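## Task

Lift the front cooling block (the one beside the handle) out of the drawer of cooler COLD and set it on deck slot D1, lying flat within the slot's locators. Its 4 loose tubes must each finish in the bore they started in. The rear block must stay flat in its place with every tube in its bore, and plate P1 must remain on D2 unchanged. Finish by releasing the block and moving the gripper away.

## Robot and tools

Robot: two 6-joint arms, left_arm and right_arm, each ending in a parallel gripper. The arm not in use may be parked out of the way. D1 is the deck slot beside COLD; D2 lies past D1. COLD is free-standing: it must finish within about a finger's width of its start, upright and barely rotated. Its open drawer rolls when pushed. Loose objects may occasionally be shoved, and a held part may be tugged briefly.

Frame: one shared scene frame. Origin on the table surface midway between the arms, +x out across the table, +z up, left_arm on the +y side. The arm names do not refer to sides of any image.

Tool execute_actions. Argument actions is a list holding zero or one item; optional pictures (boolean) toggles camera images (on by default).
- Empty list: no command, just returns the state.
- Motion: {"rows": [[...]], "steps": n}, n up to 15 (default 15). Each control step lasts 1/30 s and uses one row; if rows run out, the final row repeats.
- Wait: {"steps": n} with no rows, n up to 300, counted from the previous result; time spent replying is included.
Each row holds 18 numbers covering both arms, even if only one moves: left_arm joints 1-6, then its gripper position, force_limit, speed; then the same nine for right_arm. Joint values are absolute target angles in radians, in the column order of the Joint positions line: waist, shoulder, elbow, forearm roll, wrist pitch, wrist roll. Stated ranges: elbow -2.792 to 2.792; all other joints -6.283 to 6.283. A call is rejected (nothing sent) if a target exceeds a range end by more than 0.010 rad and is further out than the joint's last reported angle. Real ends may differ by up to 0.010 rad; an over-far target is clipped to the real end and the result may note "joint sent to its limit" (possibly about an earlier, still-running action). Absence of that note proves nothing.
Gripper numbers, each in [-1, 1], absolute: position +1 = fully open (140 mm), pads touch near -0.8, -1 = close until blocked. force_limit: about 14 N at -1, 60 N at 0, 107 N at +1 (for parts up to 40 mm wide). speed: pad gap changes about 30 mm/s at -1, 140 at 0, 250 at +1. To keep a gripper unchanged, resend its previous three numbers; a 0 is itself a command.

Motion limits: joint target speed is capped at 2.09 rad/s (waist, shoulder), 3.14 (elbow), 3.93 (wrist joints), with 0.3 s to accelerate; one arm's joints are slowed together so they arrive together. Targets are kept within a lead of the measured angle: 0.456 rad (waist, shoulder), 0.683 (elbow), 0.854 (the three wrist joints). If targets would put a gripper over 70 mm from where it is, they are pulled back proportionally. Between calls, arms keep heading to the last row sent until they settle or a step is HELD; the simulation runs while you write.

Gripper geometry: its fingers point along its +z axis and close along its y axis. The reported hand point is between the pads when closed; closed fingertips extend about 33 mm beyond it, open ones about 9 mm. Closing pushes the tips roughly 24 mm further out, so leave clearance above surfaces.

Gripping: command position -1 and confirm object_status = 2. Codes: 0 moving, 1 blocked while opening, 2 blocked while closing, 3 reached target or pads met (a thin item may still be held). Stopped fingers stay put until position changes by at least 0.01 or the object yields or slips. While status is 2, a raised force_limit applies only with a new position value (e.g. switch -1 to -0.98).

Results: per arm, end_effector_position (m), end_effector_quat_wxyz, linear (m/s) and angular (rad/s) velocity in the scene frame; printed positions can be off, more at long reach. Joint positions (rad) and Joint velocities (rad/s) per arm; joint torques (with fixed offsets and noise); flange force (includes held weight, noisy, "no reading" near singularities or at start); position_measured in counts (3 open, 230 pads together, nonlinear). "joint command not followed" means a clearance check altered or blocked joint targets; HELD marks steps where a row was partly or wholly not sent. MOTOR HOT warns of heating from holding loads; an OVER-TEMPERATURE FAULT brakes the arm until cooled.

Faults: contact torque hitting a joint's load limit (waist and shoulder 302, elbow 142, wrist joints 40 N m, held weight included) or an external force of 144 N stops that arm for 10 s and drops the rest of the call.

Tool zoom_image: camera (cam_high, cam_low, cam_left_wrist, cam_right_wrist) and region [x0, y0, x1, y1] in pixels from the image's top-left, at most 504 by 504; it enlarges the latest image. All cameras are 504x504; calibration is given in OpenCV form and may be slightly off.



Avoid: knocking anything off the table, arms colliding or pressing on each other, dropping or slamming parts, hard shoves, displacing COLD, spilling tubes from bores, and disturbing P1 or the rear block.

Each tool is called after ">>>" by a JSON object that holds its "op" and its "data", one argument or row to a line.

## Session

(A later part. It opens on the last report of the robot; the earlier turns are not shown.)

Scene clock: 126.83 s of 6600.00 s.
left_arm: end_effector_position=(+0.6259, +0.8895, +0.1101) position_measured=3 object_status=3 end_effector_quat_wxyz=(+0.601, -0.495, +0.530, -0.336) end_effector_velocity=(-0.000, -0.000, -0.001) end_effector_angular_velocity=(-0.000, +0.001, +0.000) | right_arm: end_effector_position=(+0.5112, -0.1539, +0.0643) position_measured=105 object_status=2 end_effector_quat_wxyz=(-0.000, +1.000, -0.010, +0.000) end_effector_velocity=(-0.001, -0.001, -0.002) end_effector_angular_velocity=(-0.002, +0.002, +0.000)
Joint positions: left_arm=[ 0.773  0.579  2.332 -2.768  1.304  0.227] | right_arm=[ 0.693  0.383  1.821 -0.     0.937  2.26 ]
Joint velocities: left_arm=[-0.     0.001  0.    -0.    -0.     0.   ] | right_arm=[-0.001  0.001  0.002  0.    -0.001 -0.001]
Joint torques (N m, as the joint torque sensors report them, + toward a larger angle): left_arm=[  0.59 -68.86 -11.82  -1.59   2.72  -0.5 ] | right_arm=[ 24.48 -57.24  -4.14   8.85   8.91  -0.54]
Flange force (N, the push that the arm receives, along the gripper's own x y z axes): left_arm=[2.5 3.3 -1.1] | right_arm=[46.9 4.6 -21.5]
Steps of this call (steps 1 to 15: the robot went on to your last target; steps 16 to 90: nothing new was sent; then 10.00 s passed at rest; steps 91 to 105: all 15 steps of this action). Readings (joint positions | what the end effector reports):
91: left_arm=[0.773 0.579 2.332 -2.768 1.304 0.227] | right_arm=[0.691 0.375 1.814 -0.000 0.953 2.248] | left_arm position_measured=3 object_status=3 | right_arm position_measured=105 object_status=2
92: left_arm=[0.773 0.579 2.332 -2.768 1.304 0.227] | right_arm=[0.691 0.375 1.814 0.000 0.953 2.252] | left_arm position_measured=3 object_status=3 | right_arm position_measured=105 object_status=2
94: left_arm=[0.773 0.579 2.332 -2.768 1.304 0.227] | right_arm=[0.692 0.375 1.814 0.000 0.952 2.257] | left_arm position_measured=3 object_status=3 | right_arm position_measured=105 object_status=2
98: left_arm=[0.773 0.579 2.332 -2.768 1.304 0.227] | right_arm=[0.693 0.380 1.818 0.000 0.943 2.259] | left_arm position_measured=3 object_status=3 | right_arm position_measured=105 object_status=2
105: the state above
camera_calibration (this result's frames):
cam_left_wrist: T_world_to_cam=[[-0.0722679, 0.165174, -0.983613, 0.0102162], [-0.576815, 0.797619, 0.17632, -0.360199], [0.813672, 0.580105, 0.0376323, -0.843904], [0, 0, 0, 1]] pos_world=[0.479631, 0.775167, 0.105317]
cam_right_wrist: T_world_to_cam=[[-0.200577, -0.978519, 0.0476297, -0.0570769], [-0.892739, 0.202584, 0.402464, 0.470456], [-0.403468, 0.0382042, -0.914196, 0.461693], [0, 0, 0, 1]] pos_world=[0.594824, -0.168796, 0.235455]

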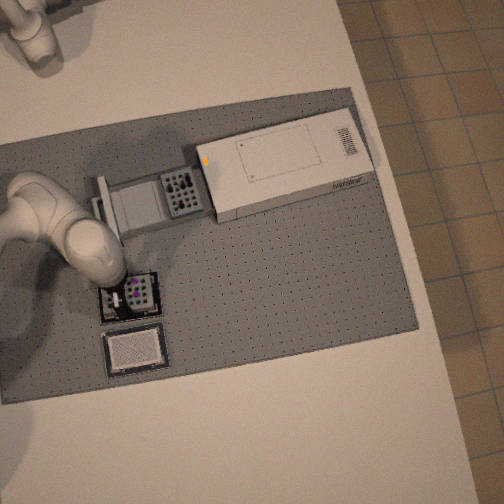

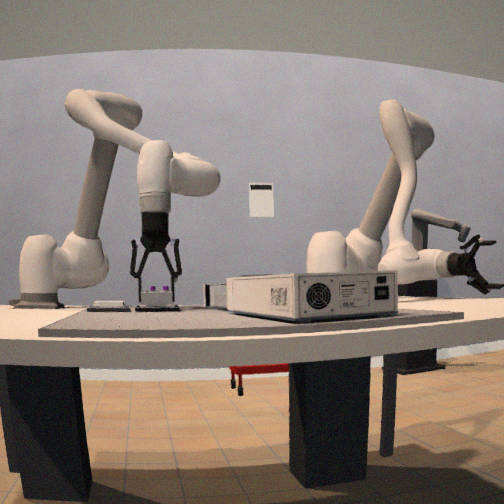

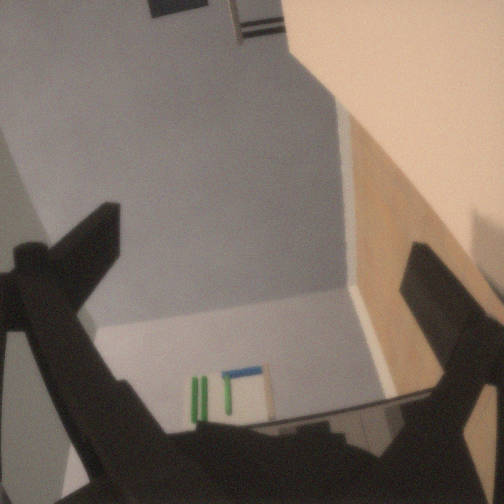

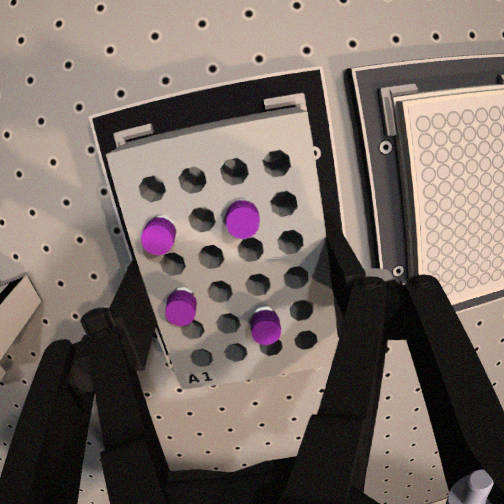

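>>> {"op": "execute_actions", "data": {
  "actions": [
    {"rows":[[0.773,0.579,2.332,-2.768,1.304,0.227,1,0,0,0.6902,0.386,1.8171,0,0.9385,2.2571,-1,0.6,-0.8]],"steps":15}
  ]
}}

>>> {"op": "zoom_image", "data": {
  "camera": "cam_right_wrist",
  "region": [80, 40, 360, 220]
}}

Scene clock: 130.93 s of 6600.00 s.
left_arm: end_effector_position=(+0.6259, +0.8895, +0.1101) position_measured=3 object_status=3 end_effector_quat_wxyz=(+0.601, -0.495, +0.530, -0.336) end_effector_velocity=(-0.000, -0.000, -0.001) end_effector_angular_velocity=(-0.001, +0.003, +0.001) | right_arm: end_effector_position=(+0.5134, -0.1541, +0.0638) position_measured=105 object_status=2 end_effector_quat_wxyz=(+0.000, +1.000, -0.010, -0.000) end_effector_velocity=(+0.002, +0.000, +0.001) end_effector_angular_velocity=(+0.002, -0.004, +0.001)
Joint positions: left_arm=[ 0.773  0.579  2.332 -2.768  1.304  0.227] | right_arm=[0.69  0.386 1.817 0.    0.939 2.257]
Joint velocities: left_arm=[-0.     0.     0.001 -0.001 -0.002  0.   ] | right_arm=[-0.001 -0.001 -0.    -0.001 -0.004 -0.001]
Joint torques (N m, as the joint torque sensors report them, + toward a larger angle): left_arm=[  0.06 -69.54 -12.    -1.2    2.74  -0.43] | right_arm=[ -8.55 -76.29 -32.86  -2.92   2.41  -0.44]
Flange force (N, the push that the arm receives, along the gripper's own x y z axes): left_arm=[2.5 4.9 -1.2] | right_arm=[-4.7 -13.6 7.3]
Steps of this call (steps 1 to 15: the robot went on to your last target; steps 16 to 90: nothing new was sent; then 0.60 s passed at rest; steps 91 to 105: all 15 steps of this action). Readings (joint positions | what the end effector reports):
91: left_arm=[0.773 0.579 2.332 -2.768 1.304 0.227] | right_arm=[0.693 0.384 1.821 0.000 0.937 2.259] | left_arm position_measured=3 object_status=3 | right_arm position_measured=105 object_status=2
92: left_arm=[0.773 0.579 2.332 -2.768 1.304 0.227] | right_arm=[0.692 0.384 1.820 0.000 0.938 2.259] | left_arm position_measured=3 object_status=3 | right_arm position_measured=105 object_status=2
94: left_arm=[0.773 0.579 2.332 -2.768 1.304 0.227] | right_arm=[0.691 0.386 1.818 0.001 0.939 2.258] | left_arm position_measured=3 object_status=3 | right_arm position_measured=105 object_status=2
98: left_arm=[0.773 0.579 2.332 -2.768 1.304 0.227] | right_arm=[0.691 0.386 1.818 0.001 0.939 2.257] | left_arm position_measured=3 object_status=3 | right_arm position_measured=105 object_status=2
105: the state above
camera_calibration (this result's frames):
cam_left_wrist: T_world_to_cam=[[-0.072268, 0.165173, -0.983613, 0.0102163], [-0.576815, 0.797619, 0.17632, -0.360198], [0.813672, 0.580105, 0.0376323, -0.843904], [0, 0, 0, 1]] pos_world=[0.479631, 0.775167, 0.105317]
cam_right_wrist: T_world_to_cam=[[-0.200584, -0.978476, 0.048478, -0.0568529], [-0.892256, 0.202895, 0.403376, 0.472363], [-0.40453, 0.0376562, -0.913749, 0.462621], [0, 0, 0, 1]] pos_world=[0.597209, -0.16889, 0.234935]

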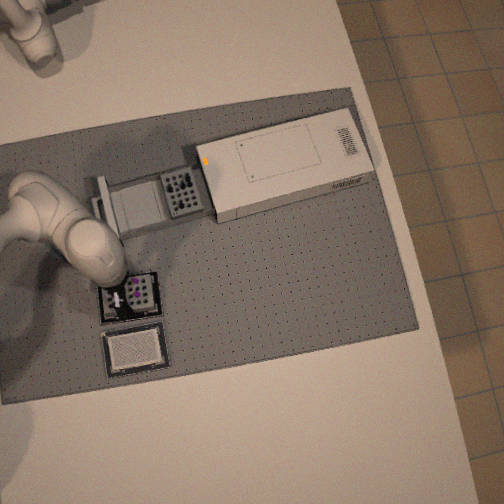

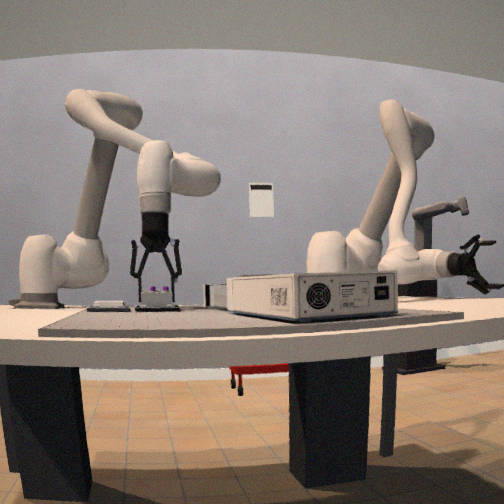

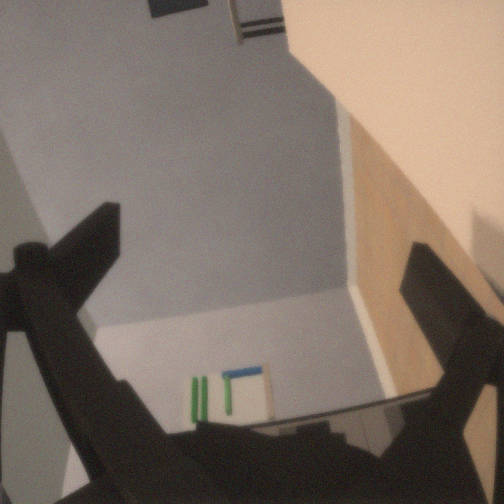

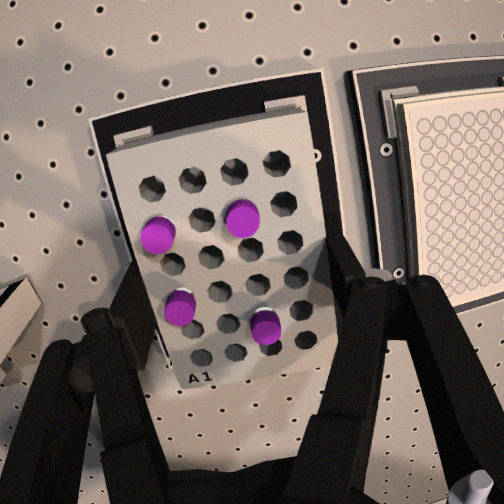

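Region (80, 40, 360, 220) of cam_right_wrist's 504x504 image, scaled by 1.800, with more detail than that image has; it fills the top 324 rows of this view, and the rest is white.

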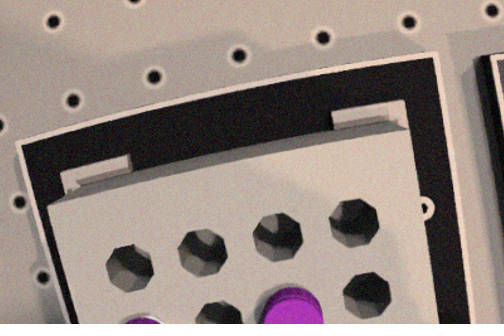

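>>> {"op": "execute_actions", "data": {
  "actions": [
    {"rows":[[0.773,0.579,2.332,-2.768,1.304,0.227,1,0,0,0.6914,0.386,1.8171,0,0.9385,2.2583,-1,0.6,-0.8],[0.773,0.579,2.332,-2.768,1.304,0.227,1,0,0,0.6914,0.386,1.8171,0,0.9385,2.2583,-1,0.6,-0.8],[0.773,0.579,2.332,-2.768,1.304,0.227,1,0,0,0.6914,0.386,1.8171,0,0.9385,2.2583,-1,0.6,-0.8],[0.773,0.579,2.332,-2.768,1.304,0.227,1,0,0,0.6914,0.386,1.8171,0,0.9385,2.2583,-1,0.6,-0.8],[0.773,0.579,2.332,-2.768,1.304,0.227,1,0,0,0.6914,0.3879,1.8186,0,0.9351,2.2583,-1,0.6,-0.8]],"steps":15}
  ]
}}

>>> {"op": "zoom_image", "data": {
  "camera": "cam_low",
  "region": [110, 260, 210, 320]
}}

Scene clock: 136.67 s of 6600.00 s.
left_arm: end_effector_position=(+0.6259, +0.8895, +0.1101) position_measured=3 object_status=3 end_effector_quat_wxyz=(+0.601, -0.495, +0.530, -0.336) end_effector_velocity=(+0.001, -0.001, +0.001) end_effector_angular_velocity=(+0.001, -0.001, -0.002) | right_arm: end_effector_position=(+0.5129, -0.1536, +0.0621) position_measured=105 object_status=2 end_effector_quat_wxyz=(+0.000, +1.000, -0.010, -0.000) end_effector_velocity=(+0.000, +0.000, -0.001) end_effector_angular_velocity=(-0.000, +0.002, -0.001)
Joint positions: left_arm=[ 0.773  0.579  2.332 -2.768  1.304  0.227] | right_arm=[ 0.691  0.388  1.819 -0.     0.935  2.258]
Joint velocities: left_arm=[-0.001 -0.    -0.     0.001  0.001  0.001] | right_arm=[-0.     0.002 -0.001  0.001  0.001  0.   ]
Joint torques (N m, as the joint torque sensors report them, + toward a larger angle): left_arm=[  0.2  -68.54 -11.85  -1.29   2.73  -0.33] | right_arm=[ -4.83 -67.45 -37.37   1.21  -3.28  -0.09]
Flange force (N, the push that the arm receives, along the gripper's own x y z axes): left_arm=[2.2 2.6 -1.4] | right_arm=[-13.4 2.8 -7.7]
Steps of this call (steps 1 to 15: the robot went on to your last target; steps 16 to 90: nothing new was sent; then 2.23 s passed at rest; steps 91 to 105: all 15 steps of this action). Readings (joint positions | what the end effector reports):
91: left_arm=[0.773 0.579 2.332 -2.768 1.304 0.227] | right_arm=[0.690 0.386 1.817 -0.000 0.938 2.257] | left_arm position_measured=3 object_status=3 | right_arm position_measured=105 object_status=2
92: left_arm=[0.773 0.579 2.332 -2.768 1.304 0.227] | right_arm=[0.690 0.386 1.817 -0.000 0.938 2.257] | left_arm position_measured=3 object_status=3 | right_arm position_measured=105 object_status=2
94: left_arm=[0.773 0.579 2.332 -2.768 1.304 0.227] | right_arm=[0.691 0.386 1.817 -0.000 0.938 2.257] | left_arm position_measured=3 object_status=3 | right_arm position_measured=105 object_status=2
98: left_arm=[0.773 0.579 2.332 -2.768 1.304 0.227] | right_arm=[0.691 0.387 1.818 -0.000 0.936 2.258] | left_arm position_measured=3 object_status=3 | right_arm position_measured=105 object_status=2
105: the state above
camera_calibration (this result's frames):
cam_left_wrist: T_world_to_cam=[[-0.0722679, 0.165173, -0.983613, 0.0102163], [-0.576815, 0.797619, 0.17632, -0.360199], [0.813672, 0.580105, 0.0376323, -0.843904], [0, 0, 0, 1]] pos_world=[0.479631, 0.775167, 0.105317]
cam_right_wrist: T_world_to_cam=[[-0.200534, -0.978491, 0.0483851, -0.0563852], [-0.892417, 0.202824, 0.403056, 0.472647], [-0.4042, 0.0376467, -0.913896, 0.460632], [0, 0, 0, 1]] pos_world=[0.596679, -0.168378, 0.233194]

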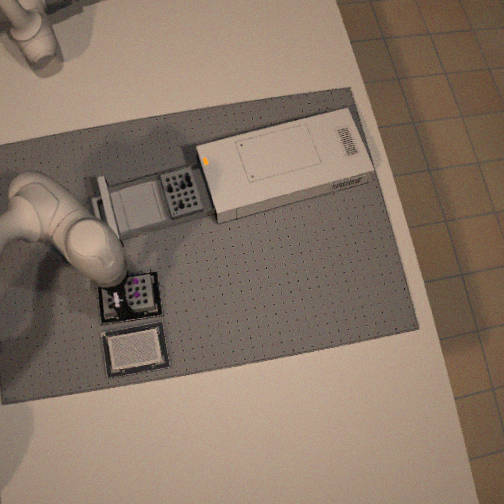

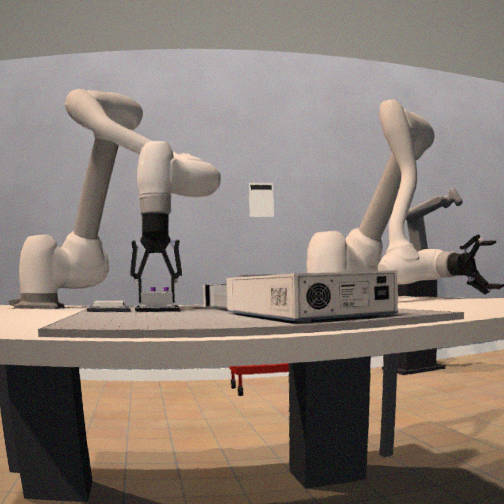

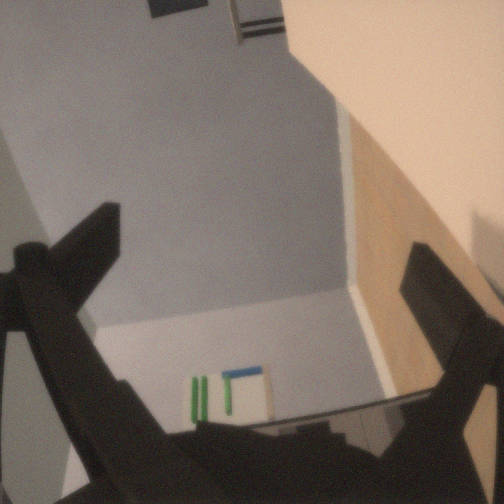

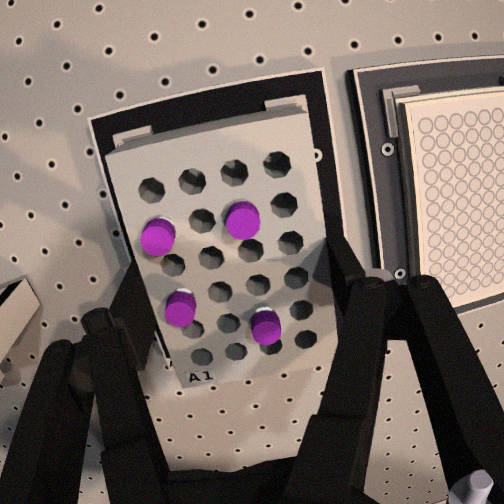

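Region (110, 260, 210, 320) of cam_low's 504x504 image, scaled by 5.040, with more detail than that image has; it fills the top 302 rows of this view, and the rest is white.

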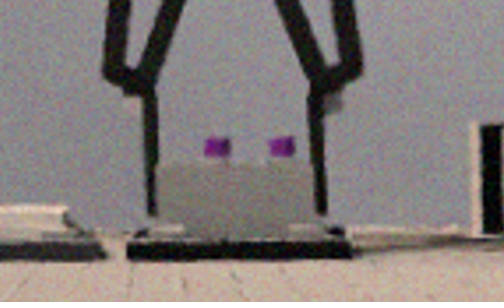

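Seated; release and rise.

>>> {"op": "execute_actions", "data": {
  "actions": [
    {"rows":[[0.773,0.579,2.332,-2.768,1.304,0.227,1,0,0,0.6914,0.3879,1.8186,0,0.9351,2.2583,0.45,0,-0.5]],"steps":15}
  ],
  "pictures": false
}}

>>> {"op": "execute_actions", "data": {
  "actions": [
    {"rows":[[0.773,0.579,2.332,-2.768,1.304,0.227,1,0,0,0.6914,0.27,1.69,0,1.1816,2.2583,0.45,0,-0.5]],"steps":15}
  ],
  "pictures": false
}}

>>> {"op": "execute_actions", "data": {
  "actions": [
    {"steps":15}
  ]
}}

>>> {"op": "zoom_image", "data": {
  "camera": "cam_right_wrist",
  "region": [100, 40, 380, 320]
}}

>>> {"op": "zoom_image", "data": {
  "camera": "cam_high",
  "region": [80, 250, 190, 340]
}}

Scene clock: 141.77 s of 6600.00 s.
left_arm: end_effector_position=(+0.6259, +0.8895, +0.1101) position_measured=3 object_status=3 end_effector_quat_wxyz=(+0.601, -0.495, +0.530, -0.336) end_effector_velocity=(-0.000, -0.000, -0.000) end_effector_angular_velocity=(-0.001, +0.000, -0.000) | right_arm: end_effector_position=(+0.5130, -0.1534, +0.0620) position_measured=72 object_status=3 end_effector_quat_wxyz=(-0.000, +1.000, -0.010, +0.000) end_effector_velocity=(-0.001, -0.001, -0.000) end_effector_angular_velocity=(-0.001, +0.002, +0.000)
Joint positions: left_arm=[ 0.773  0.579  2.332 -2.768  1.304  0.227] | right_arm=[0.691 0.388 1.819 0.    0.935 2.258]
Joint velocities: left_arm=[ 0.     0.     0.     0.001  0.    -0.001] | right_arm=[ 0.    -0.     0.001 -0.     0.001  0.   ]
Joint torques (N m, as the joint torque sensors report them, + toward a larger angle): left_arm=[  1.54 -67.88 -11.16  -1.28   2.86  -0.61] | right_arm=[  0.47 -76.49 -35.39   3.39  -0.26   0.18]
Flange force (N, the push that the arm receives, along the gripper's own x y z axes): left_arm=[3.9 0.6 0.4] | right_arm=[1.7 -0.3 4.9]
Steps of this call (steps 1 to 15: the robot went on to your last target; steps 16 to 90: nothing new was sent; then 1.60 s passed at rest; steps 91 to 105: all 15 steps of this action). Readings (joint positions | what the end effector reports):
91: left_arm=[0.773 0.579 2.332 -2.768 1.304 0.227] | right_arm=[0.691 0.388 1.819 0.000 0.935 2.258] | left_arm position_measured=3 object_status=3 | right_arm position_measured=105 object_status=0
92: left_arm=[0.773 0.579 2.332 -2.768 1.304 0.227] | right_arm=[0.691 0.388 1.819 0.000 0.935 2.258] | left_arm position_measured=3 object_status=3 | right_arm position_measured=105 object_status=0
94: left_arm=[0.773 0.579 2.332 -2.768 1.304 0.227] | right_arm=[0.691 0.388 1.819 0.000 0.935 2.258] | left_arm position_measured=3 object_status=3 | right_arm position_measured=94 object_status=0
98: left_arm=[0.773 0.579 2.332 -2.768 1.304 0.227] | right_arm=[0.691 0.388 1.819 0.000 0.935 2.258] | left_arm position_measured=3 object_status=3 | right_arm position_measured=75 object_status=0
105: the state above

Scene clock: 142.27 s of 6600.00 s.
left_arm: end_effector_position=(+0.6259, +0.8895, +0.1101) position_measured=3 object_status=3 end_effector_quat_wxyz=(+0.601, -0.495, +0.530, -0.336) end_effector_velocity=(+0.000, -0.000, +0.000) end_effector_angular_velocity=(-0.000, -0.000, -0.000) | right_arm: end_effector_position=(+0.5116, -0.1546, +0.2049) position_measured=72 object_status=3 end_effector_quat_wxyz=(+0.000, +1.000, -0.010, -0.000) end_effector_velocity=(+0.000, +0.000, +0.005) end_effector_angular_velocity=(-0.000, +0.001, -0.000)
Joint positions: left_arm=[ 0.773  0.579  2.332 -2.768  1.304  0.227] | right_arm=[0.691 0.27  1.69  0.    1.181 2.258]
Joint velocities: left_arm=[-0.001 -0.    -0.    -0.    -0.    -0.   ] | right_arm=[-0.    -0.002 -0.007  0.     0.01  -0.   ]
Joint torques (N m, as the joint torque sensors report them, + toward a larger angle): left_arm=[  0.64 -68.94 -11.43  -1.51   2.61  -0.69] | right_arm=[  0.03 -68.05 -41.76   3.2    0.28  -0.01]
Flange force (N, the push that the arm receives, along the gripper's own x y z axes): left_arm=[2.7 3.9 -0.4] | right_arm=[-2.5 2.3 6.6]
Steps of this call (steps 1 to 15: all 15 steps of this action). Readings (joint positions | what the end effector reports):
1: left_arm=[0.773 0.579 2.332 -2.768 1.304 0.227] | right_arm=[0.691 0.388 1.818 0.000 0.935 2.258] | left_arm position_measured=3 object_status=3 | right_arm position_measured=72 object_status=3
2: left_arm=[0.773 0.579 2.332 -2.768 1.304 0.227] | right_arm=[0.691 0.384 1.815 -0.000 0.944 2.258] | left_arm position_measured=3 object_status=3 | right_arm position_measured=72 object_status=3
4: left_arm=[0.773 0.579 2.332 -2.768 1.304 0.227] | right_arm=[0.691 0.358 1.785 -0.000 1.000 2.258] | left_arm position_measured=3 object_status=3 | right_arm position_measured=72 object_status=3
8: left_arm=[0.773 0.579 2.332 -2.768 1.304 0.227] | right_arm=[0.691 0.301 1.724 -0.000 1.117 2.258] | left_arm position_measured=3 object_status=3 | right_arm position_measured=72 object_status=3
15: the state above

Scene clock: 142.77 s of 6600.00 s.
left_arm: end_effector_position=(+0.6259, +0.8895, +0.1101) position_measured=3 object_status=3 end_effector_quat_wxyz=(+0.601, -0.495, +0.530, -0.336) end_effector_velocity=(-0.000, +0.000, -0.000) end_effector_angular_velocity=(+0.000, +0.001, -0.000) | right_arm: end_effector_position=(+0.5116, -0.1545, +0.2054) position_measured=72 object_status=3 end_effector_quat_wxyz=(+0.000, +1.000, -0.010, -0.000) end_effector_velocity=(-0.000, -0.000, +0.000) end_effector_angular_velocity=(-0.000, +0.000, -0.000)
Joint positions: left_arm=[ 0.773  0.579  2.332 -2.768  1.304  0.227] | right_arm=[0.691 0.27  1.69  0.    1.182 2.258]
Joint velocities: left_arm=[ 0.001  0.    -0.     0.001 -0.001  0.   ] | right_arm=[-0.    -0.001  0.001 -0.     0.     0.   ]
Joint torques (N m, as the joint torque sensors report them, + toward a larger angle): left_arm=[ -0.07 -70.32 -12.58  -1.4    2.63  -0.53] | right_arm=[  4.   -73.39 -40.03   3.43  -0.18   0.03]
Flange force (N, the push that the arm receives, along the gripper's own x y z axes): left_arm=[2.7 6.9 -2.2] | right_arm=[9.8 -0.8 5.7]
Steps of this call (steps 1 to 15: the robot went on to your last target). Readings (joint positions | what the end effector reports):
1: left_arm=[0.773 0.579 2.332 -2.768 1.304 0.227] | right_arm=[0.691 0.270 1.690 0.000 1.181 2.258] | left_arm position_measured=3 object_status=3 | right_arm position_measured=72 object_status=3
2: left_arm=[0.773 0.579 2.332 -2.768 1.304 0.227] | right_arm=[0.691 0.270 1.690 0.000 1.181 2.258] | left_arm position_measured=3 object_status=3 | right_arm position_measured=72 object_status=3
4: left_arm=[0.773 0.579 2.332 -2.768 1.304 0.227] | right_arm=[0.691 0.270 1.690 0.000 1.182 2.258] | left_arm position_measured=3 object_status=3 | right_arm position_measured=72 object_status=3
8: left_arm=[0.773 0.579 2.332 -2.768 1.304 0.227] | right_arm=[0.691 0.270 1.690 0.000 1.182 2.258] | left_arm position_measured=3 object_status=3 | right_arm position_measured=72 object_status=3
15: the state above
All arms were judged still, so your last target was given up. Only a new action makes them travel on or press farther. Fingers that are still opening or closing keep moving.
camera_calibration (this result's frames):
cam_left_wrist: T_world_to_cam=[[-0.072268, 0.165173, -0.983613, 0.0102163], [-0.576815, 0.797619, 0.17632, -0.360199], [0.813672, 0.580105, 0.0376322, -0.843904], [0, 0, 0, 1]] pos_world=[0.479631, 0.775167, 0.105317]
cam_right_wrist: T_world_to_cam=[[-0.200614, -0.978486, 0.0481629, -0.06446], [-0.892427, 0.202808, 0.403043, 0.413884], [-0.404139, 0.0378741, -0.913913, 0.591137], [0, 0, 0, 1]] pos_world=[0.595331, -0.169401, 0.37654]

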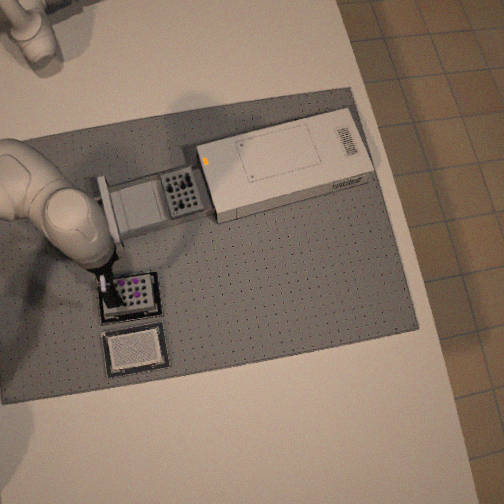

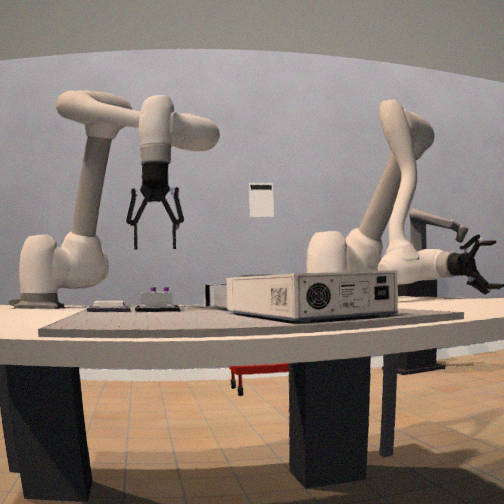

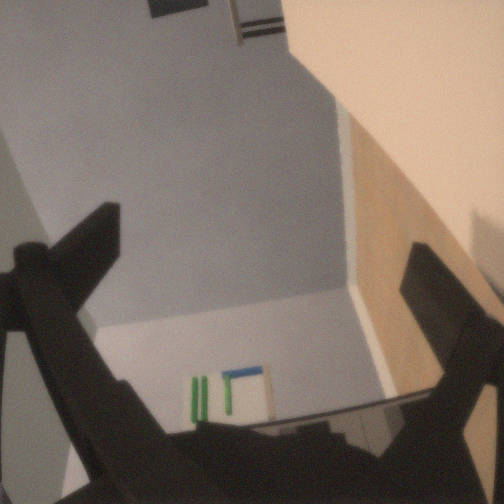

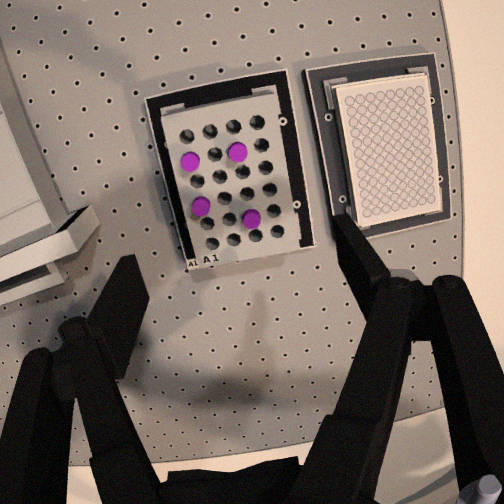

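Region (100, 40, 380, 320) of cam_right_wrist's 504x504 image, scaled by 1.800, with more detail than that image has.

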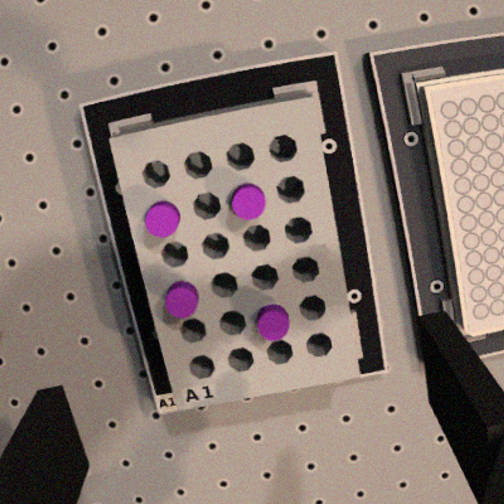

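Region (80, 250, 190, 340) of cam_high's 504x504 image, scaled by 4.582, with more detail than that image has; it fills the top 412 rows of this view, and the rest is white.

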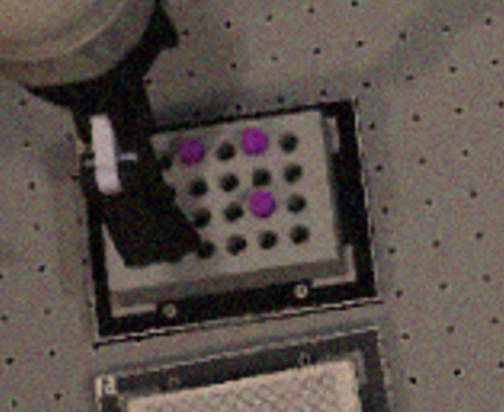

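>>> {"op": "finished_scene", "data": {
  "scene": 1
}}

The scene is finished: the task was done.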